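# Route PSU cable through case wall, seat PSU

## Task

Feed the power supply's cable through the hole in the computer case's internal wall until the entire plug sits in the far compartment, clearly separated from that wall, with the cable kept fairly taut between the supply and the wall. Stand the supply upright on the case floor inside the rear panel's slot, cable end facing inward and its end plate lying flush against the panel's outer face. The case must end up resting flat on the table with nothing beneath its feet, and no other loose object may touch the supply, its cable or the plug. All of this must hold without the robot supporting anything. Finish by opening the grippers and moving the arms away.

## Robot and tools

Robot: two Doosan M1013 six-joint arms, each with a Robotiq 2F-140 two-finger gripper and a fisheye wrist camera. left_arm is mounted at (-0.024, +0.637, 0) m and right_arm at (+0.061, -0.617, 0) m. The names are labels only; they do not match sides of any image.

World frame: origin on the table top midway between the arms, +z up, +x pointing out across the table, left_arm on the +y side. Result lines give each gripper's position in metres and orientation as quat_wxyz, plus linear (m/s) and angular (rad/s) velocity, all in this frame. Reported hand positions can be somewhat off, more so at long reach.

Gripper axes: fingers extend along the gripper's +z, and they open and close along its y axis. The reported position is the point between the pads when shut. Closed fingertips stick out about 33 mm past that point, open ones about 9 mm; closing also pushes the tips roughly 24 mm further out, so leave that gap above surfaces.

Row layout (shared by both motion tools): exactly 18 numbers, each in [-1, 1]. First the left arm: dx, dy, dz, rx, ry, rz, position, force_limit, speed; then the same nine for the right arm. Always send all 18, even if one arm is idle. dx..rz are an offset, not a pose: a displacement from the gripper's measured pose, expressed in that gripper's own axes. 1.0 equals 0.6 m for dx/dy/dz and 180 degrees for rotation; rx, ry, rz form one rotation vector. Zeros mean stay put. To leave a gripper unchanged, repeat its previous position, force_limit and speed, since a 0 there is itself a command.

Gripper numbers: position +1 = fully open (140 mm), about -0.8 = pads touching, -1 = close until blocked. force_limit -1/0/+1 gives about 14/60/107 N of squeeze. speed -1/0/+1 gives about 30/140/250 mm/s of finger travel.

execute_actions(actions): a list of actions; each action is a table of 1 to 15 rows, each row played for one 1/30 s step; if fewer than 15 rows, the last one repeats to fill 15 steps. Every row's offset is taken from the pose at the start of that action (for a call's first action, the last pose reported), not from the preceding row. Per step the command is capped at 70 mm and 16 degrees from the measured pose, so large offsets need several actions; after an action the arm continues at most to its last capped pose, so resend the remainder. Output includes state, images and step readings; HELD with an arm label means part of that arm's row was withheld. An empty list just reports state.

move(target, speed, stop_force, blocking): target is one 18-number row; offsets are from the pose in the latest result that showed one, in gripper axes. Each arm follows a straight path and both finish together, lasting 0.5 to 10 s (cut off at 10 s). speed is top path speed in m/s, 0.002 to 0.5, default 0.25; rotation limited to twice that in rad/s. Finger numbers are sent at the start. Paths ignore obstacles and the other arm, and grippers can lag or overshoot. stop_force (20 to 80 N, one value for both arms, not before 0.2 s of scene time) ends an arm's path when it senses resistance along its direction of travel; then the gripper backs up two steps and holds. Use it only with slow speeds and non-rotating grippers; omit it when pulling away from something being pressed. Without it the arms are stiff, so overshooting a contact can cause a fault. blocking=false returns after 0.5 s while motion continues (not allowed with stop_force); poll with wait(0), and other motion commands are refused until the move ends. The move: line reports the ending (done, off_target, moving, held, contact, fault) and limits (paced = target clipped; held = some steps blocked, after which the arm may jump faster).

wait(seconds): 0 to 10; arms hold their last command; returns early if a running move ends. stop(): brakes a running move; fingers keep going. zoom_image(camera, region): region [x0, y0, x1, y1] in pixels, at most 504x504, of cam_high (896x504), cam_low (896x504), cam_left_wrist or cam_right_wrist (504x504 each). read_manual(section) only returns licence texts. finished_scene(scene) ends the current scene by number; irreversible, and the goal must already be holding.

Gripping: close with position -1 and confirm object_status = 2. Codes: 0 moving, 1 blocked while opening, 2 blocked while closing, 3 reached target or pads met (thin items may still be held). position_measured is in counts: 3 open, 230 pads together. To squeeze harder, raise force_limit and switch position between -1 and -0.98.

Limits and hazards: elbow range about ±2.79 rad, others ±6.28. A joint hitting its load limit (waist/shoulder 316, elbow 148, wrist joints 41.8 N m, held weight included) or any external force of 144 N freezes that arm for 10 s and drops the rest of the call. A 'pose unreachable' line means the clearance check altered that arm's command. MOTOR HOT warns of overheating before an OVER-TEMPERATURE FAULT brake. Avoid arm-to-arm collisions, hard impacts, dropping or slamming parts, shoving the case, and anything leaving the table. Loose objects may get occasional small pushes. The simulation keeps running while you compose replies, with the robot holding its last command.

Each tool is called after "Call:" by a JSON object that holds its "fn" and its "kwargs", one argument or row to a line.

## Session

Call:
{"fn": "execute_actions", "kwargs": {
  "actions": []
}}

Scene clock: 0.00 s.
left_arm: end_effector_position=(+0.1867, +0.7366, +0.2667) position_measured=3 object_status=3 end_effector_quat_wxyz=(+0.666, -0.456, -0.469, +0.358) end_effector_velocity=(+0.000, -0.000, -0.000) end_effector_angular_velocity=(+0.001, +0.001, +0.000) | right_arm: end_effector_position=(+0.6334, -0.4418, +0.3990) position_measured=230 object_status=3 end_effector_quat_wxyz=(-0.018, +0.803, -0.596, -0.004) end_effector_velocity=(+0.000, -0.000, +0.000) end_effector_angular_velocity=(+0.000, -0.001, -0.000)
Joint positions: left_arm=[-0.051  0.442  2.213  0.279  2.187 -0.176] | right_arm=[0.146 0.052 1.591 0.03  1.477 3.069]
Joint velocities: left_arm=[-0.     0.001 -0.    -0.     0.    -0.001] | right_arm=[-0.     0.    -0.     0.    -0.001 -0.   ]
Hand target (left_arm): +0.187, +0.737, +0.267; +0.666, -0.456, -0.469, +0.358
Hand target (right_arm): +0.633, -0.442, +0.399; -0.018, +0.803, -0.596, -0.004
camera_calibration (this result's frames):
cam_left_wrist: T_world_to_cam=[[-0.095154, 0.109828, -0.989385, 0.197231], [0.0752661, -0.990256, -0.117163, 0.750265], [-0.992613, -0.0856157, 0.0859605, 0.397081], [0, 0, 0, 1]] pos_world=[0.356445, 0.75529, 0.248907]
cam_right_wrist: T_world_to_cam=[[-0.96985, -0.237505, -0.0546101, 0.535152], [-0.238981, 0.882981, 0.404021, 0.379528], [-0.0477374, 0.404891, -0.913118, 0.742023], [0, 0, 0, 1]] pos_world=[0.645139, -0.508453, 0.553442]

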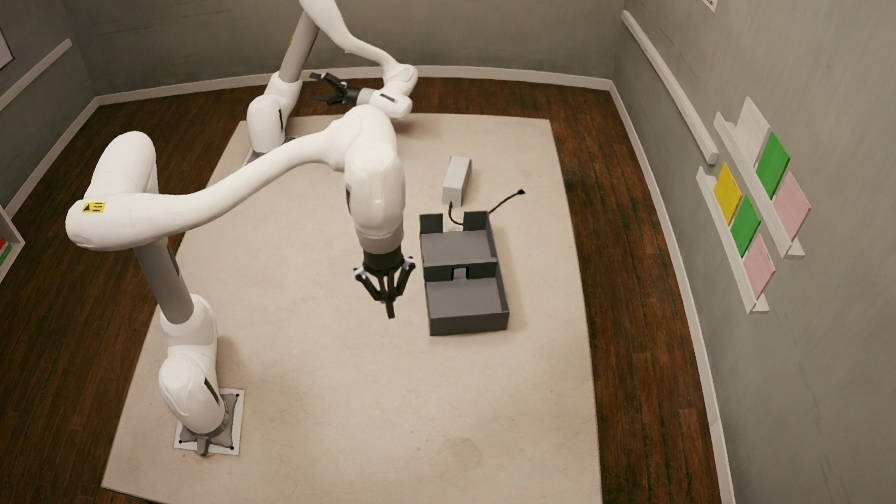

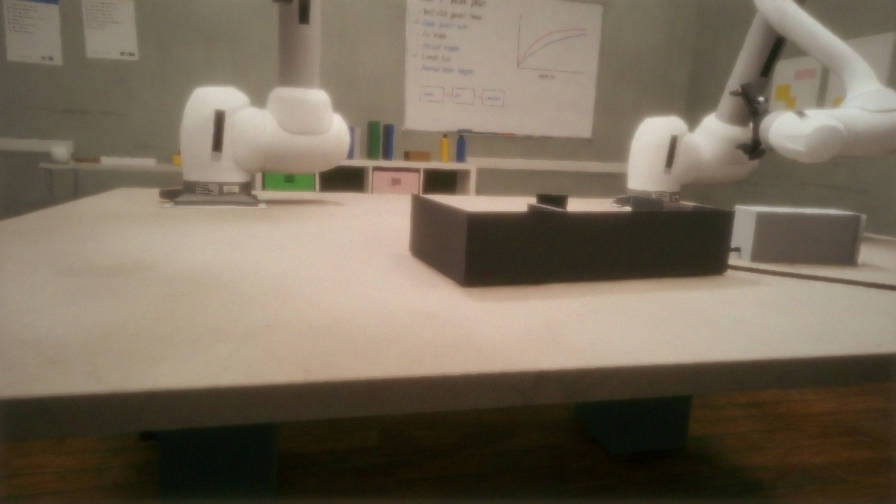

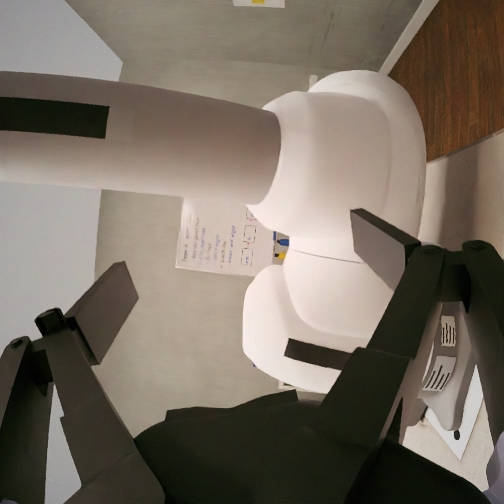

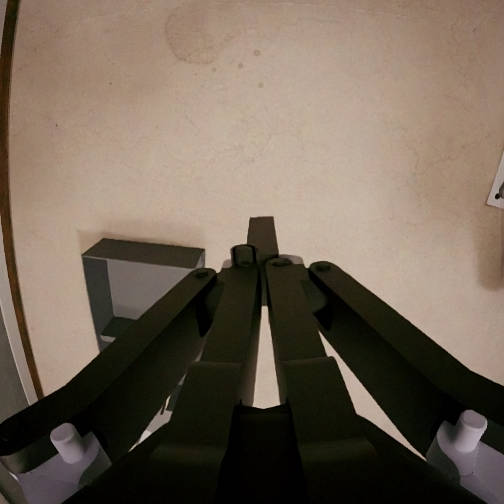

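Call:
{"fn": "zoom_image", "kwargs": {
  "camera": "cam_high",
  "region": [380,140,580,340]
}}

Region (380, 140, 580, 340) of cam_high's 896x504 image, scaled by 2.520, with more detail than that image has.

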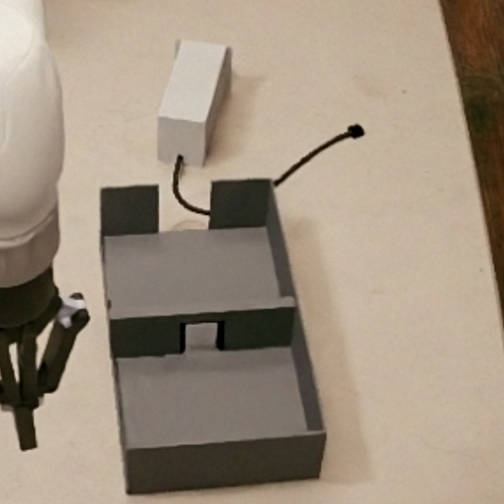

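Call:
{"fn": "move", "kwargs": {
  "target": [-0.106,-0.219,-0.833,-0.523,-0.157,0.0065,-0.45,-0.3,0, 0,0,0,0,0,0,-0.3,-0.3,0],
  "speed": 0.3
}}

Scene clock: 29.53 s.
left_arm: end_effector_position=(+0.6502, +0.5014, +0.2995) position_measured=186 object_status=3 end_effector_quat_wxyz=(-0.001, +0.707, +0.707, +0.001) end_effector_velocity=(+0.002, -0.000, -0.000) end_effector_angular_velocity=(+0.001, -0.006, -0.001) | right_arm: end_effector_position=(+0.6334, -0.4418, +0.3990) position_measured=167 object_status=3 end_effector_quat_wxyz=(-0.018, +0.803, -0.596, -0.004) end_effector_velocity=(-0.000, +0.000, -0.000) end_effector_angular_velocity=(+0.000, +0.001, +0.001)
Joint positions: left_arm=[-0.253  0.232  1.563  0.002  1.348 -0.252] | right_arm=[0.146 0.052 1.591 0.03  1.477 3.069]
Joint velocities: left_arm=[-0.001 -0.     0.001  0.002 -0.006 -0.   ] | right_arm=[ 0.     0.     0.     0.     0.001 -0.   ]
Hand target (left_arm): +0.650, +0.501, +0.299; -0.001, +0.707, +0.707, +0.001
Hand target (right_arm): +0.633, -0.442, +0.399; -0.018, +0.803, -0.596, -0.004
Off the commanded pose (left_arm): 0.001 m, 0 deg.
Off the commanded pose (right_arm): 0.000 m, 0 deg.
move: done
camera_calibration (this result's frames):
cam_left_wrist: T_world_to_cam=[[0.974365, -0.223884, 0.0221133, -0.531398], [-0.217034, -0.909546, 0.354432, 0.494612], [-0.0592386, -0.350146, -0.93482, 0.665654], [0, 0, 0, 1]] pos_world=[0.664555, 0.563977, 0.458711]
cam_right_wrist: T_world_to_cam=[[-0.96985, -0.237505, -0.0546101, 0.535152], [-0.238981, 0.882981, 0.404021, 0.379528], [-0.0477374, 0.404891, -0.913118, 0.742023], [0, 0, 0, 1]] pos_world=[0.645139, -0.508453, 0.553442]

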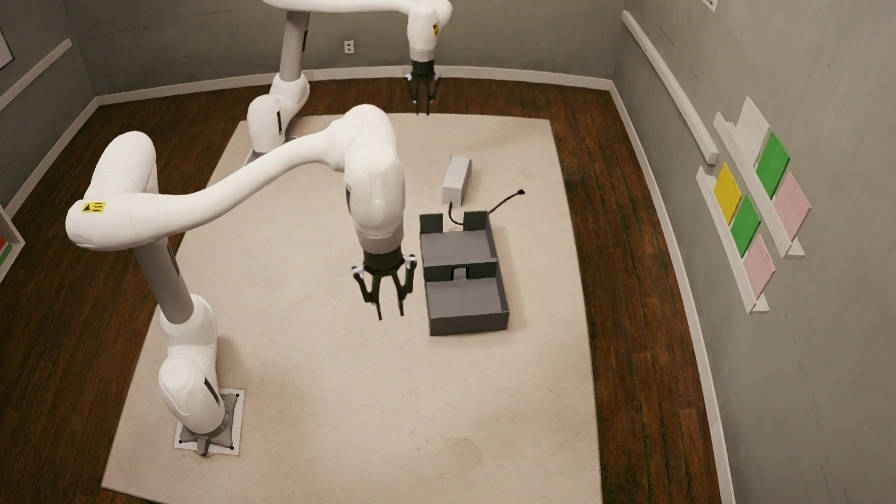

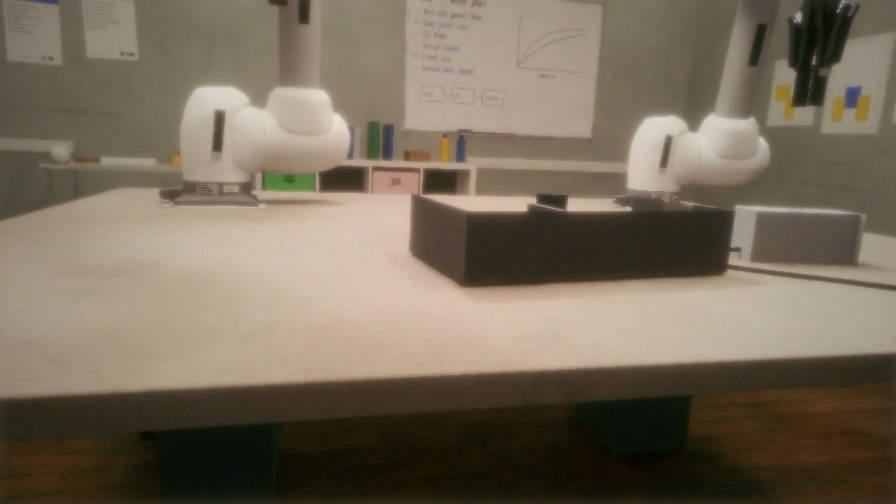

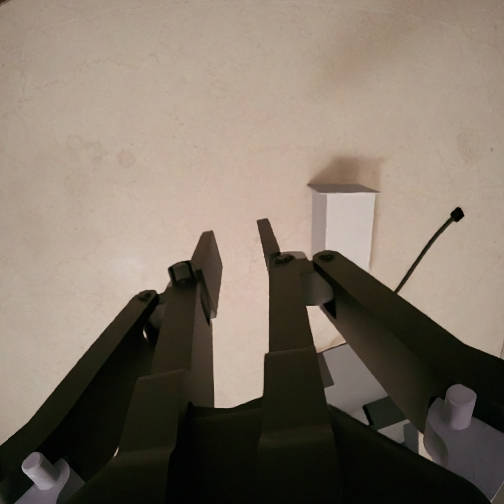

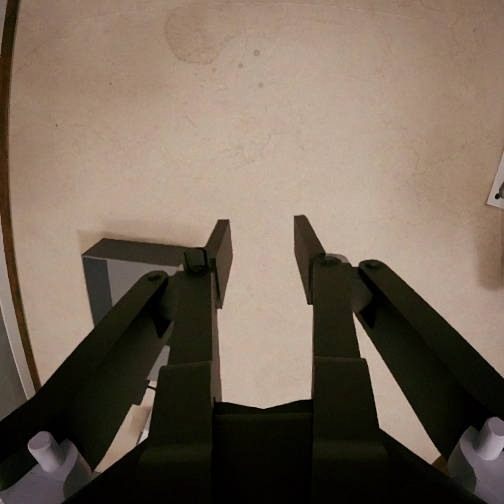

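Go over cable: (0.96,0.335,0.15), rotate CCW 135°.

Call:
{"fn": "move", "kwargs": {
  "target": [-0.277,0.516,0.24,0,0,-0.75,-0.45,-0.3,0, 0,0,0,0,0,0,-0.3,-0.3,0],
  "speed": 0.4
}}

Scene clock: 36.43 s.
left_arm: end_effector_position=(+0.9600, +0.3360, +0.1551) position_measured=186 object_status=3 end_effector_quat_wxyz=(+0.001, -0.383, +0.924, +0.001) end_effector_velocity=(+0.001, +0.000, +0.000) end_effector_angular_velocity=(+0.003, +0.001, +0.007) | right_arm: end_effector_position=(+0.6334, -0.4418, +0.3990) position_measured=167 object_status=3 end_effector_quat_wxyz=(-0.018, +0.803, -0.596, -0.004) end_effector_velocity=(-0.000, -0.000, +0.000) end_effector_angular_velocity=(+0.000, +0.001, -0.001)
Joint positions: left_arm=[-0.334  0.87   0.817  0.002  1.455 -2.688] | right_arm=[0.146 0.052 1.591 0.03  1.477 3.069]
Joint velocities: left_arm=[-0.     0.004 -0.008  0.002  0.006 -0.007] | right_arm=[-0.001  0.    -0.     0.     0.001  0.   ]
Hand target (left_arm): +0.960, +0.336, +0.155; +0.001, -0.383, +0.924, +0.001
Hand target (right_arm): +0.633, -0.442, +0.399; -0.018, +0.803, -0.596, -0.004
Off the commanded pose (left_arm): 0.000 m, 0 deg.
Off the commanded pose (right_arm): 0.000 m, 0 deg.
move: done
camera_calibration (this result's frames):
cam_left_wrist: T_world_to_cam=[[-0.530359, 0.847435, 0.0239482, 0.21717], [0.795993, 0.488046, 0.358058, -0.980034], [0.291743, 0.208962, -0.933392, -0.0338774], [0, 0, 0, 1]] pos_world=[0.905162, 0.301344, 0.314088]
cam_right_wrist: T_world_to_cam=[[-0.96985, -0.237505, -0.05461, 0.535151], [-0.238981, 0.882981, 0.404021, 0.379528], [-0.0477375, 0.404891, -0.913118, 0.742023], [0, 0, 0, 1]] pos_world=[0.645139, -0.508453, 0.553442]

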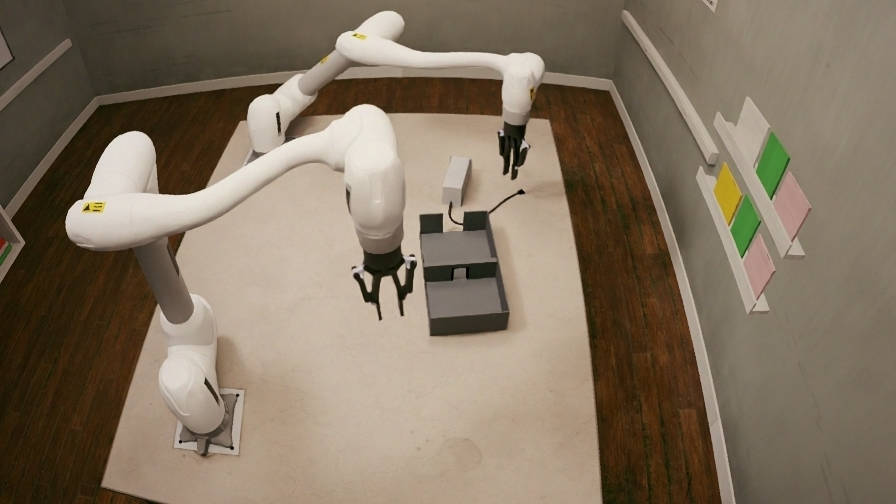

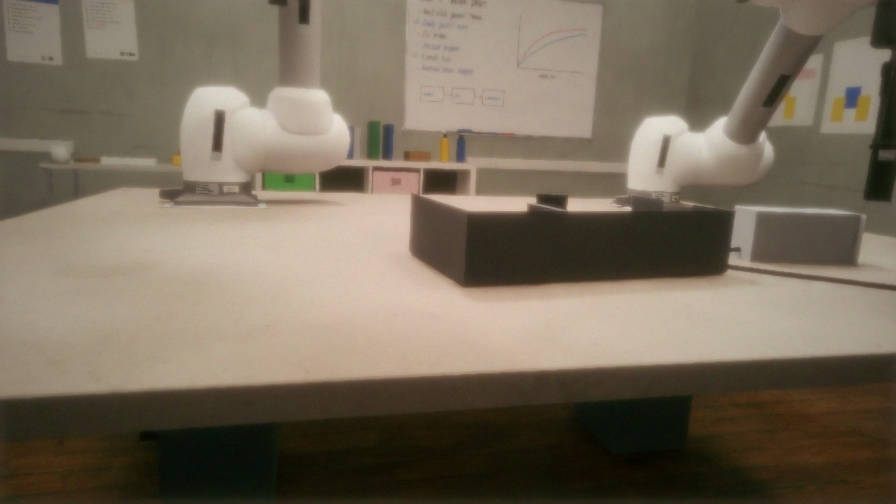

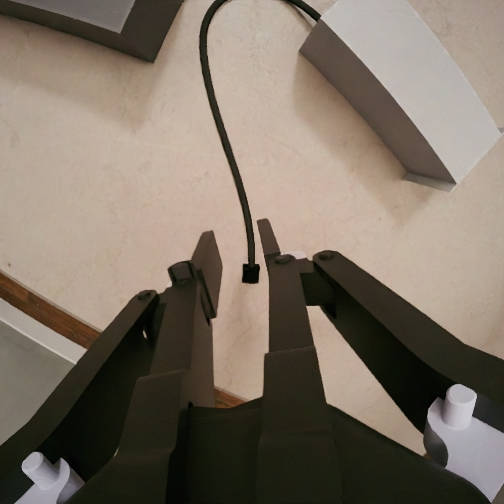

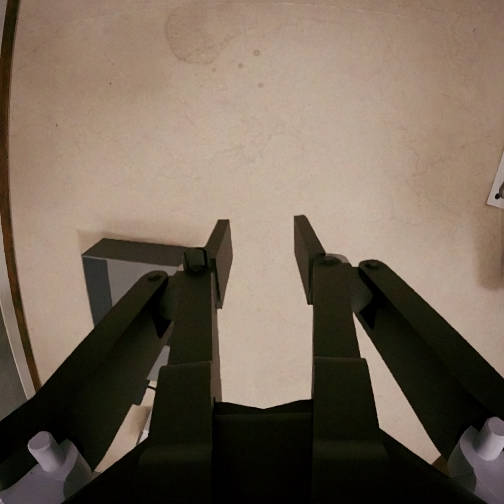

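Call:
{"fn": "move", "kwargs": {
  "target": [-0.042,-0.005,0.15,0,0,0.045,-0.45,-0.3,0, 0,0,0,0,0,0,-0.3,-0.3,0],
  "speed": 0.12
}}

Scene clock: 47.90 s.
left_arm: end_effector_position=(+0.9798, +0.3518, +0.0653) position_measured=186 object_status=3 end_effector_quat_wxyz=(+0.001, -0.317, +0.949, +0.001) end_effector_velocity=(+0.001, +0.001, -0.001) end_effector_angular_velocity=(-0.000, -0.001, -0.001) | right_arm: end_effector_position=(+0.6334, -0.4418, +0.3990) position_measured=167 object_status=3 end_effector_quat_wxyz=(-0.018, +0.803, -0.596, -0.004) end_effector_velocity=(-0.000, +0.000, -0.000) end_effector_angular_velocity=(+0.000, +0.000, +0.000)
Joint positions: left_arm=[-0.314  0.934  0.86   0.002  1.348 -2.526] | right_arm=[0.146 0.052 1.591 0.03  1.477 3.069]
Joint velocities: left_arm=[ 0.001  0.001  0.     0.    -0.002  0.002] | right_arm=[ 0. -0.  0.  0. -0.  0.]
Hand target (left_arm): +0.980, +0.352, +0.065; +0.001, -0.317, +0.949, +0.001
Hand target (right_arm): +0.633, -0.442, +0.399; -0.018, +0.803, -0.596, -0.004
Off the commanded pose (left_arm): 0.000 m, 0 deg.
Off the commanded pose (right_arm): 0.000 m, 0 deg.
move: done
camera_calibration (this result's frames):
cam_left_wrist: T_world_to_cam=[[-0.405642, 0.913708, 0.0243251, 0.0708744], [0.856906, 0.370894, 0.357981, -0.98985], [0.318068, 0.166056, -0.933412, -0.137534], [0, 0, 0, 1]] pos_world=[0.920703, 0.325209, 0.224248]
cam_right_wrist: T_world_to_cam=[[-0.96985, -0.237505, -0.0546101, 0.535152], [-0.238981, 0.882981, 0.404021, 0.379528], [-0.0477375, 0.404891, -0.913118, 0.742023], [0, 0, 0, 1]] pos_world=[0.645139, -0.508453, 0.553442]

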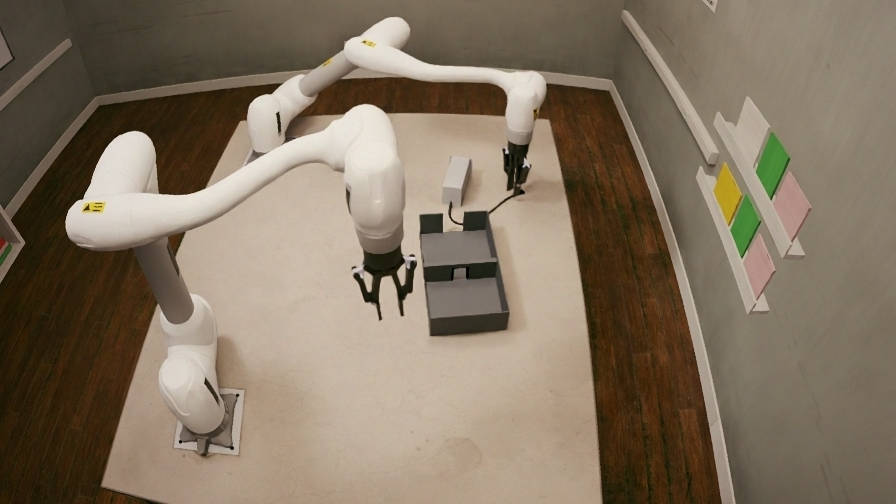

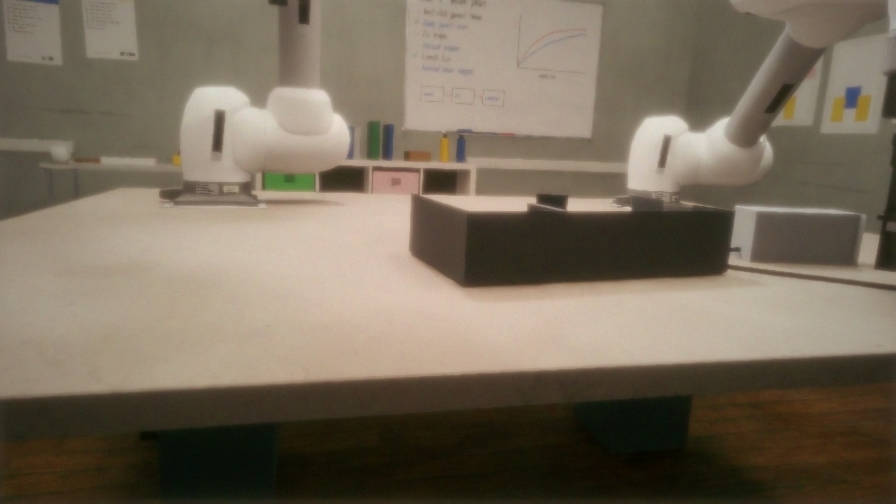

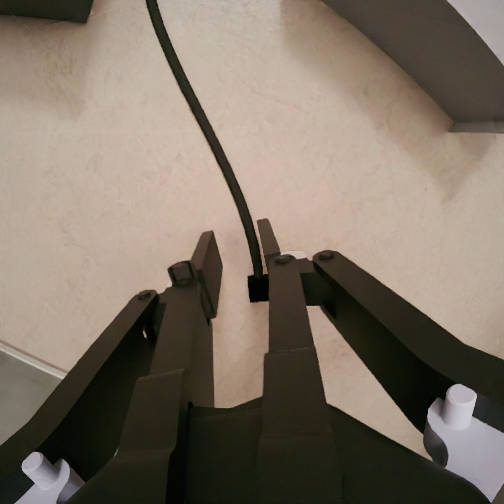

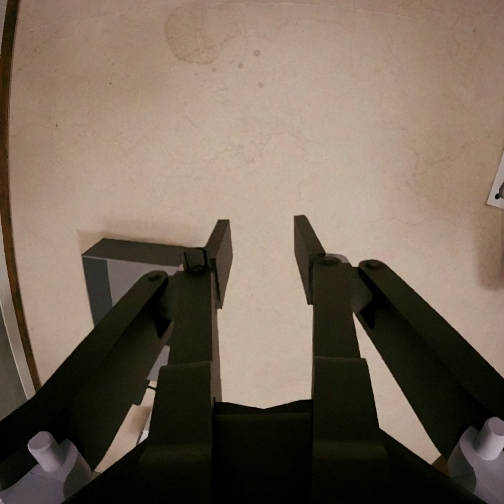

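Call:
{"fn": "move", "kwargs": {
  "target": [0,0.008,0.046,0,0,-0.03,-0.45,-0.3,0, 0,0,0,0,0,0,-0.3,-0.3,0],
  "speed": 0.04
}}

Call:
{"fn": "move", "kwargs": {
  "target": [0,0,0,0,0,0,-1,-0.3,-0.5, 0,0,0,0,0,0,-0.3,-0.3,0]
}}

Call:
{"fn": "move", "kwargs": {
  "target": [0,0,-0.22,0,0,0,-1,-0.3,-0.5, 0,0,0,0,0,0,-0.3,-0.3,0],
  "speed": 0.12
}}

Scene clock: 61.67 s.
left_arm: end_effector_position=(+0.9769, +0.3557, +0.0378) position_measured=186 object_status=3 end_effector_quat_wxyz=(+0.001, -0.361, +0.933, +0.001) end_effector_velocity=(-0.000, -0.000, -0.000) end_effector_angular_velocity=(-0.001, -0.002, +0.006) | right_arm: end_effector_position=(+0.6334, -0.4418, +0.3990) position_measured=167 object_status=3 end_effector_quat_wxyz=(-0.018, +0.803, -0.596, -0.004) end_effector_velocity=(+0.000, +0.001, -0.000) end_effector_angular_velocity=(+0.000, -0.001, +0.001)
Joint positions: left_arm=[-0.311  0.94   0.899  0.002  1.303 -2.618] | right_arm=[0.146 0.052 1.591 0.03  1.477 3.069]
Joint velocities: left_arm=[-0.    -0.001  0.002 -0.    -0.003 -0.006] | right_arm=[ 0.001  0.    -0.     0.    -0.001 -0.   ]
Hand target (left_arm): +0.977, +0.356, +0.038; +0.001, -0.361, +0.933, +0.001
Hand target (right_arm): +0.633, -0.442, +0.399; -0.018, +0.803, -0.596, -0.004
Off the commanded pose (left_arm): 0.000 m, 0 deg.
Off the commanded pose (right_arm): 0.000 m, 0 deg.
move: done
camera_calibration (this result's frames):
cam_left_wrist: T_world_to_cam=[[-0.489345, 0.871755, 0.0241724, 0.163558], [0.818378, 0.449453, 0.35812, -0.969284], [0.301329, 0.195027, -0.933363, -0.156821], [0, 0, 0, 1]] pos_world=[0.920532, 0.323649, 0.196796]
cam_right_wrist: T_world_to_cam=[[-0.96985, -0.237505, -0.0546102, 0.535152], [-0.238981, 0.882981, 0.404021, 0.379528], [-0.0477373, 0.404891, -0.913118, 0.742023], [0, 0, 0, 1]] pos_world=[0.645139, -0.508453, 0.553442]

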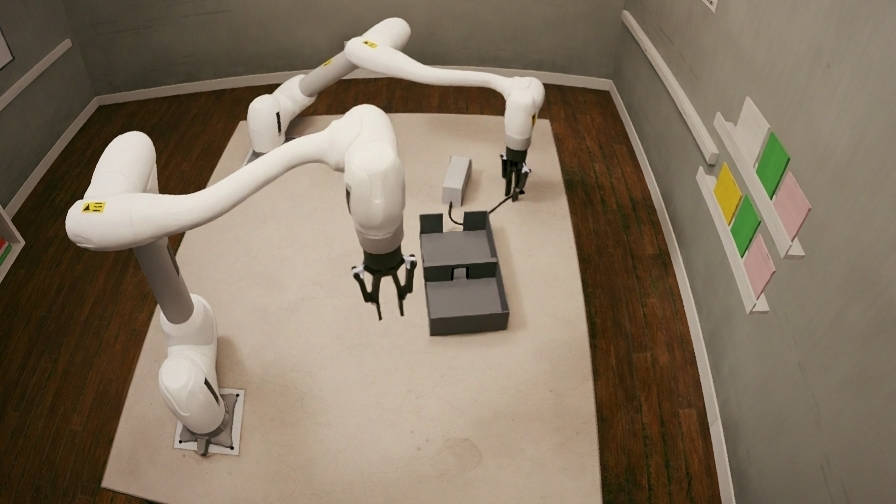

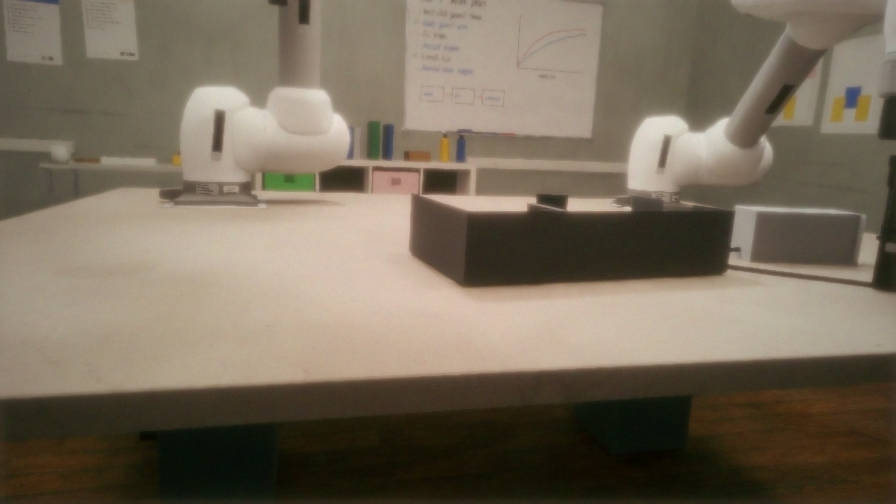

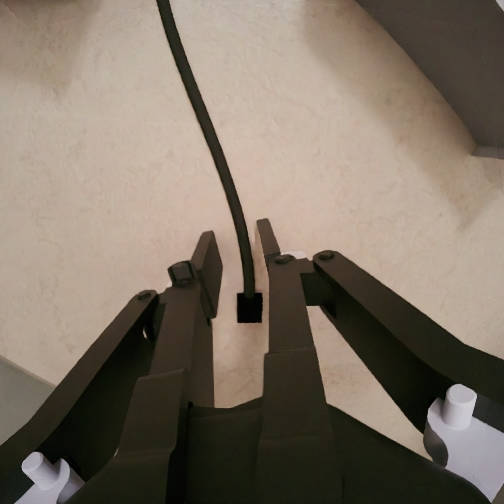

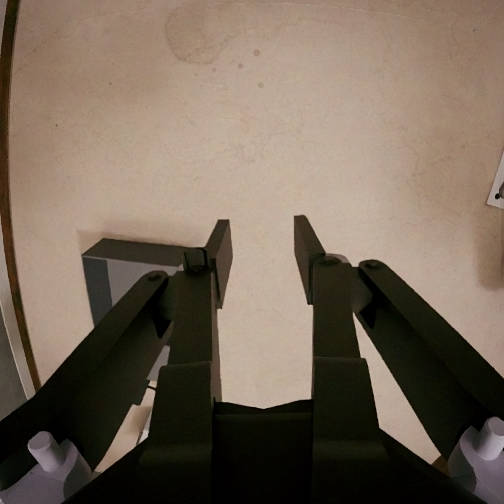

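Scene clock: 62.17 s.
left_arm: end_effector_position=(+0.9769, +0.3557, +0.0378) position_measured=224 object_status=2 end_effector_quat_wxyz=(+0.001, -0.361, +0.933, +0.001) end_effector_velocity=(-0.000, -0.000, +0.001) end_effector_angular_velocity=(-0.000, -0.000, -0.000) | right_arm: end_effector_position=(+0.6334, -0.4418, +0.3990) position_measured=167 object_status=3 end_effector_quat_wxyz=(-0.018, +0.803, -0.596, -0.004) end_effector_velocity=(+0.000, +0.000, +0.000) end_effector_angular_velocity=(+0.000, -0.001, +0.001)
Joint positions: left_arm=[-0.311  0.94   0.899  0.002  1.303 -2.618] | right_arm=[0.146 0.052 1.591 0.03  1.477 3.069]
Joint velocities: left_arm=[-0.    -0.001 -0.    -0.     0.001  0.   ] | right_arm=[ 0. -0. -0.  0. -0. -0.]
Hand target (left_arm): +0.977, +0.356, +0.038; +0.001, -0.361, +0.933, +0.001
Hand target (right_arm): +0.633, -0.442, +0.399; -0.018, +0.803, -0.596, -0.004
Off the commanded pose (left_arm): 0.000 m, 0 deg.
Off the commanded pose (right_arm): 0.000 m, 0 deg.
move: done
camera_calibration (this result's frames):
cam_left_wrist: T_world_to_cam=[[-0.489484, 0.871677, 0.0241727, 0.163714], [0.818305, 0.449582, 0.358124, -0.969241], [0.301301, 0.195077, -0.933361, -0.156856], [0, 0, 0, 1]] pos_world=[0.920531, 0.323646, 0.196748]
cam_right_wrist: T_world_to_cam=[[-0.96985, -0.237505, -0.0546101, 0.535152], [-0.238981, 0.882981, 0.404021, 0.379528], [-0.0477374, 0.404891, -0.913118, 0.742023], [0, 0, 0, 1]] pos_world=[0.645139, -0.508453, 0.553442]

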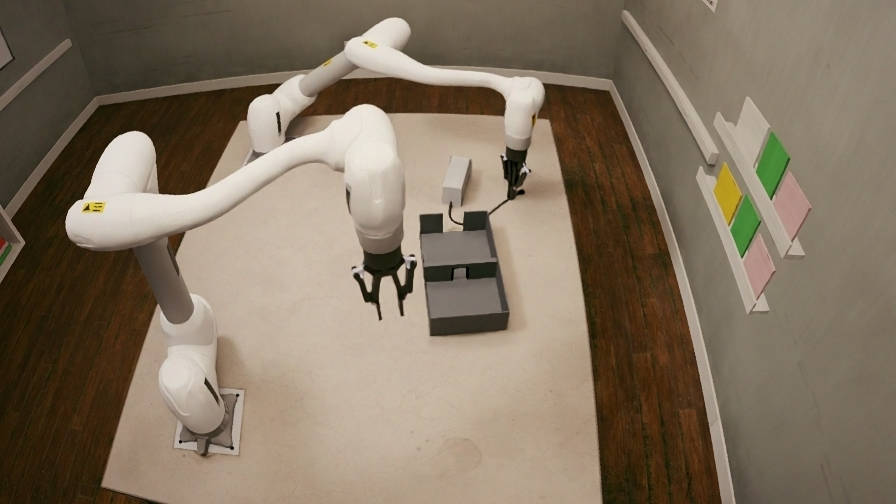

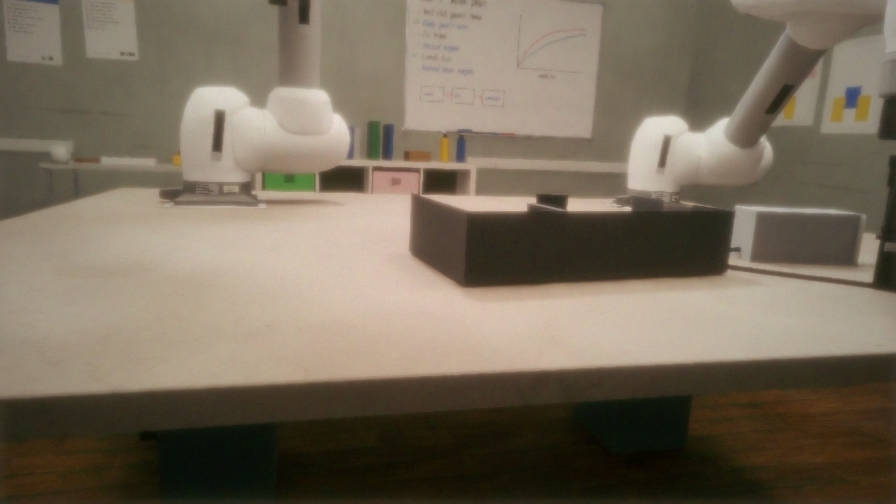

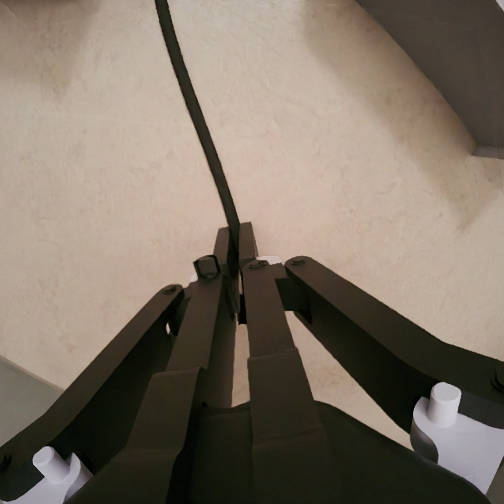

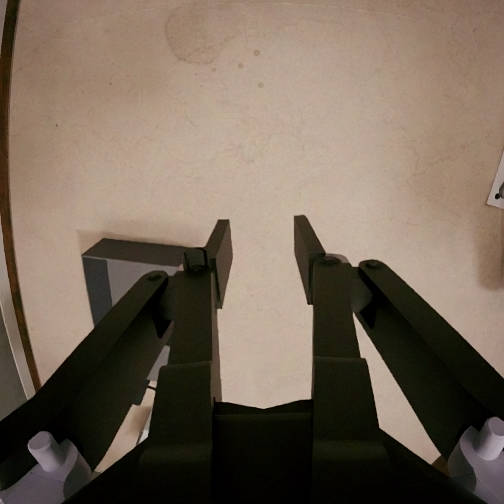

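Scene clock: 63.70 s.
left_arm: end_effector_position=(+0.9770, +0.3557, +0.1696) position_measured=224 object_status=2 end_effector_quat_wxyz=(+0.001, -0.361, +0.933, +0.001) end_effector_velocity=(+0.000, +0.000, +0.002) end_effector_angular_velocity=(+0.001, -0.002, -0.000) | right_arm: end_effector_position=(+0.6334, -0.4418, +0.3990) position_measured=167 object_status=3 end_effector_quat_wxyz=(-0.018, +0.803, -0.596, -0.004) end_effector_velocity=(+0.000, -0.000, -0.000) end_effector_angular_velocity=(-0.000, -0.000, +0.000)
Joint positions: left_arm=[-0.311  0.891  0.751  0.002  1.499 -2.618] | right_arm=[0.146 0.052 1.591 0.03  1.477 3.069]
Joint velocities: left_arm=[-0.    -0.001 -0.003  0.001  0.002 -0.   ] | right_arm=[-0.  0.  0. -0. -0. -0.]
Hand target (left_arm): +0.977, +0.356, +0.170; +0.001, -0.361, +0.933, +0.001
Hand target (right_arm): +0.633, -0.442, +0.399; -0.018, +0.803, -0.596, -0.004
Off the commanded pose (left_arm): 0.000 m, 0 deg.
Off the commanded pose (right_arm): 0.000 m, 0 deg.
move: done
camera_calibration (this result's frames):
cam_left_wrist: T_world_to_cam=[[-0.489837, 0.871478, 0.0242202, 0.160997], [0.818111, 0.449886, 0.358186, -1.01648], [0.301255, 0.195267, -0.933336, -0.0338373], [0, 0, 0, 1]] pos_world=[0.920652, 0.323604, 0.328609]
cam_right_wrist: T_world_to_cam=[[-0.96985, -0.237505, -0.0546101, 0.535152], [-0.238981, 0.882981, 0.404021, 0.379528], [-0.0477374, 0.404891, -0.913118, 0.742023], [0, 0, 0, 1]] pos_world=[0.645139, -0.508453, 0.553442]

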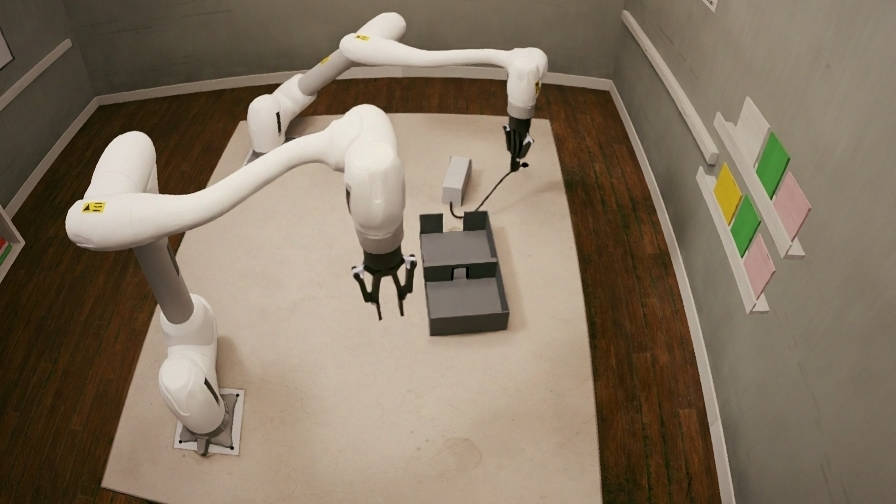

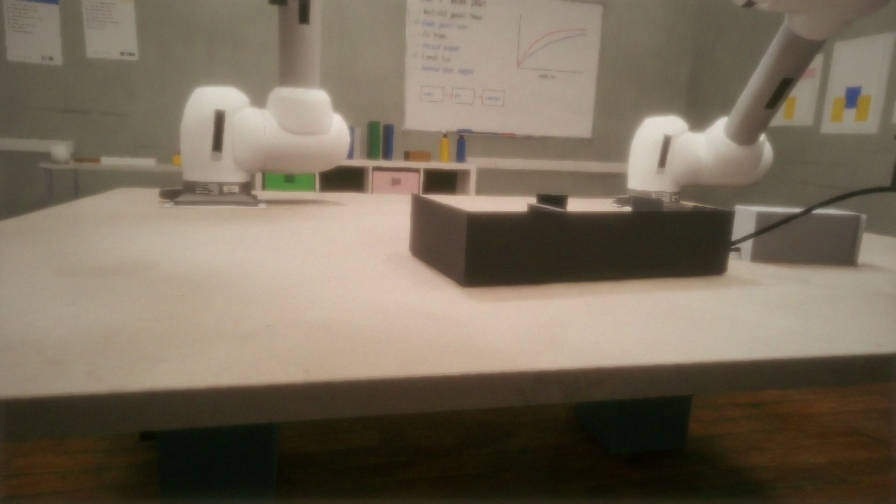

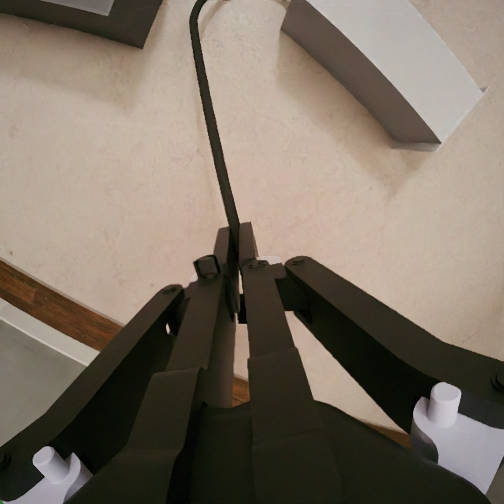

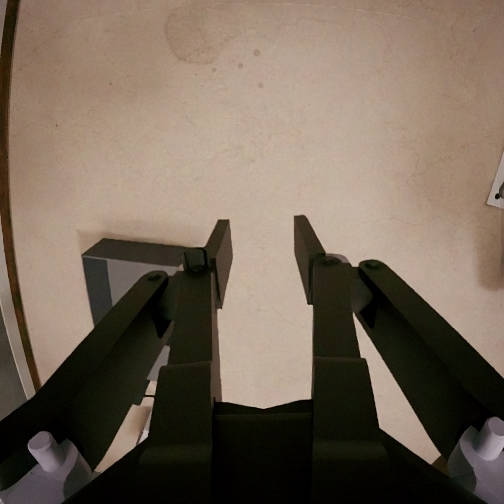

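Call:
{"fn": "move", "kwargs": {
  "target": [0.568,-0.15,0,0,0,0.695,-1,-0.3,-0.5, 0,0,0,0,0,0,-0.3,-0.3,0],
  "speed": 0.2
}}

Call:
{"fn": "zoom_image", "kwargs": {
  "camera": "cam_high",
  "region": [380,140,580,340]
}}

Scene clock: 83.03 s.
left_arm: end_effector_position=(+0.7861, +0.0595, +0.1694) position_measured=224 object_status=2 end_effector_quat_wxyz=(-0.000, +0.661, +0.750, +0.001) end_effector_velocity=(-0.001, -0.001, +0.001) end_effector_angular_velocity=(+0.000, +0.000, -0.009) | right_arm: end_effector_position=(+0.6334, -0.4418, +0.3990) position_measured=167 object_status=3 end_effector_quat_wxyz=(-0.018, +0.803, -0.596, -0.004) end_effector_velocity=(-0.000, +0.001, +0.000) end_effector_angular_velocity=(-0.000, +0.000, +0.001)
Joint positions: left_arm=[-0.657  0.795  0.928  0.002  1.419 -0.782] | right_arm=[0.146 0.052 1.591 0.03  1.477 3.069]
Joint velocities: left_arm=[-0.001 -0.001 -0.001 -0.     0.002  0.008] | right_arm=[ 0.001 -0.    -0.    -0.     0.001  0.001]
Hand target (left_arm): +0.786, +0.059, +0.169; -0.000, +0.661, +0.750, +0.001
Hand target (right_arm): +0.633, -0.442, +0.399; -0.018, +0.803, -0.596, -0.004
Off the commanded pose (left_arm): 0.001 m, 0 deg.
Off the commanded pose (right_arm): 0.000 m, 0 deg.
move: done
camera_calibration (this result's frames):
cam_left_wrist: T_world_to_cam=[[0.994749, -0.099712, 0.0230695, -0.783442], [-0.101389, -0.929334, 0.355049, 0.0784259], [-0.0139634, -0.355523, -0.934563, 0.362099], [0, 0, 0, 1]] pos_world=[0.792336, 0.1235, 0.328633]
cam_right_wrist: T_world_to_cam=[[-0.96985, -0.237505, -0.0546102, 0.535152], [-0.238981, 0.882981, 0.404021, 0.379528], [-0.0477374, 0.404891, -0.913118, 0.742023], [0, 0, 0, 1]] pos_world=[0.645139, -0.508453, 0.553442]

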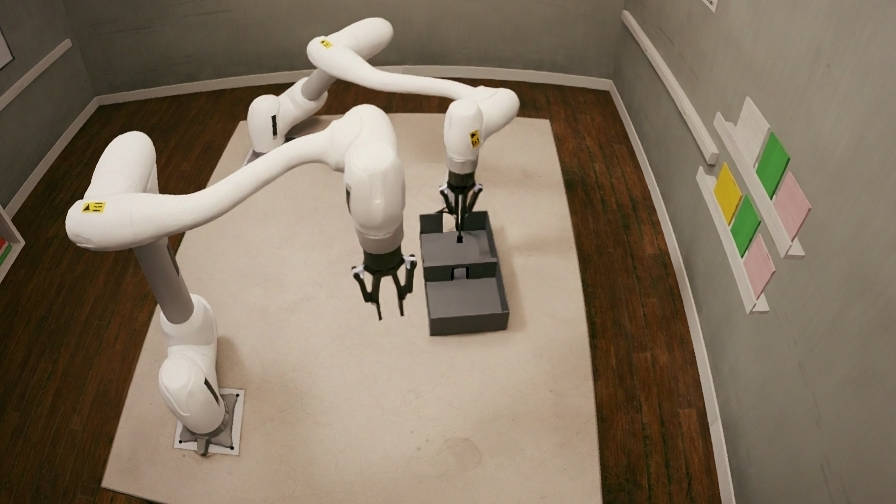

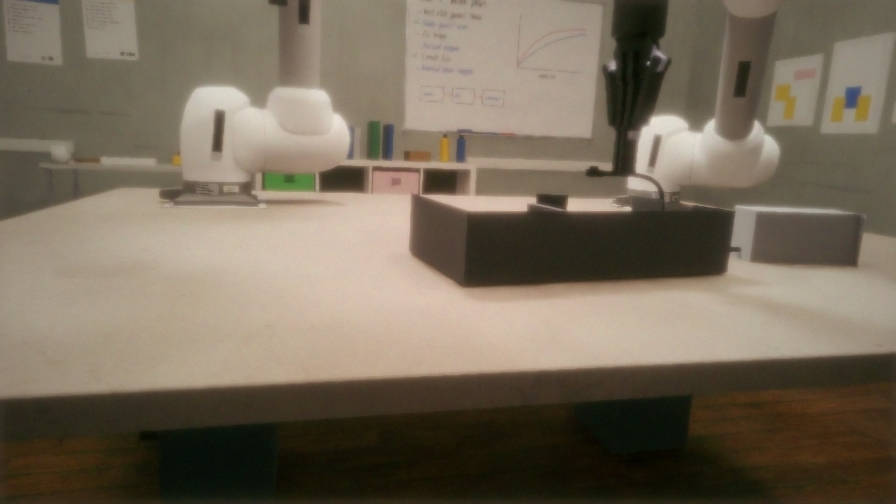

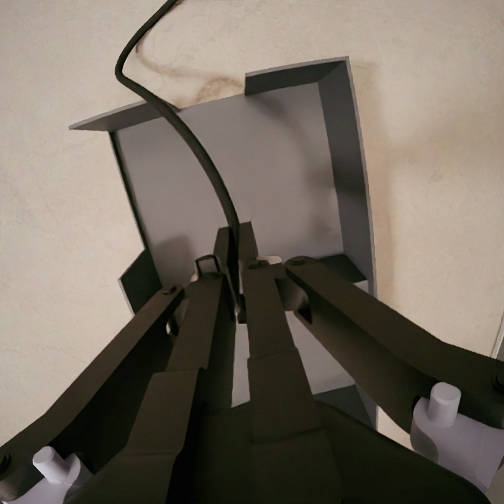

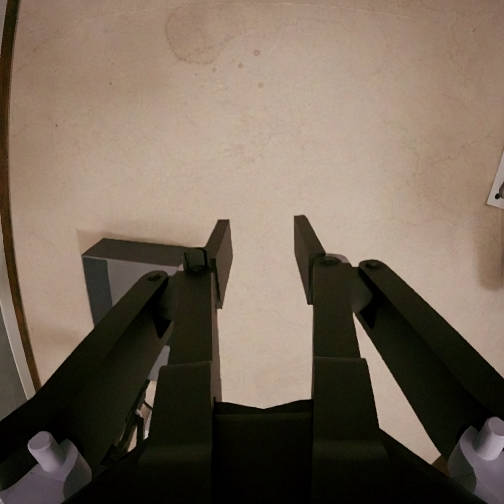

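Region (380, 140, 580, 340) of cam_high's 896x504 image, scaled by 2.520, with more detail than that image has.

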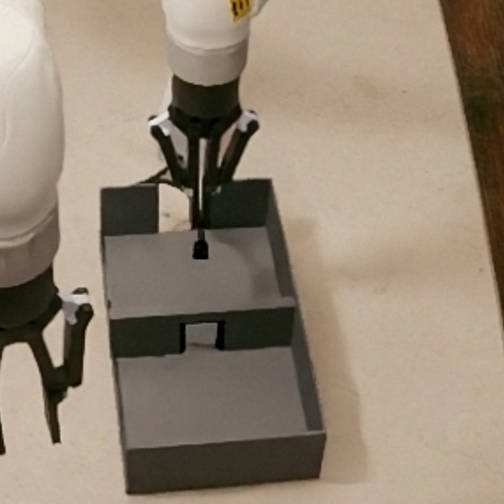

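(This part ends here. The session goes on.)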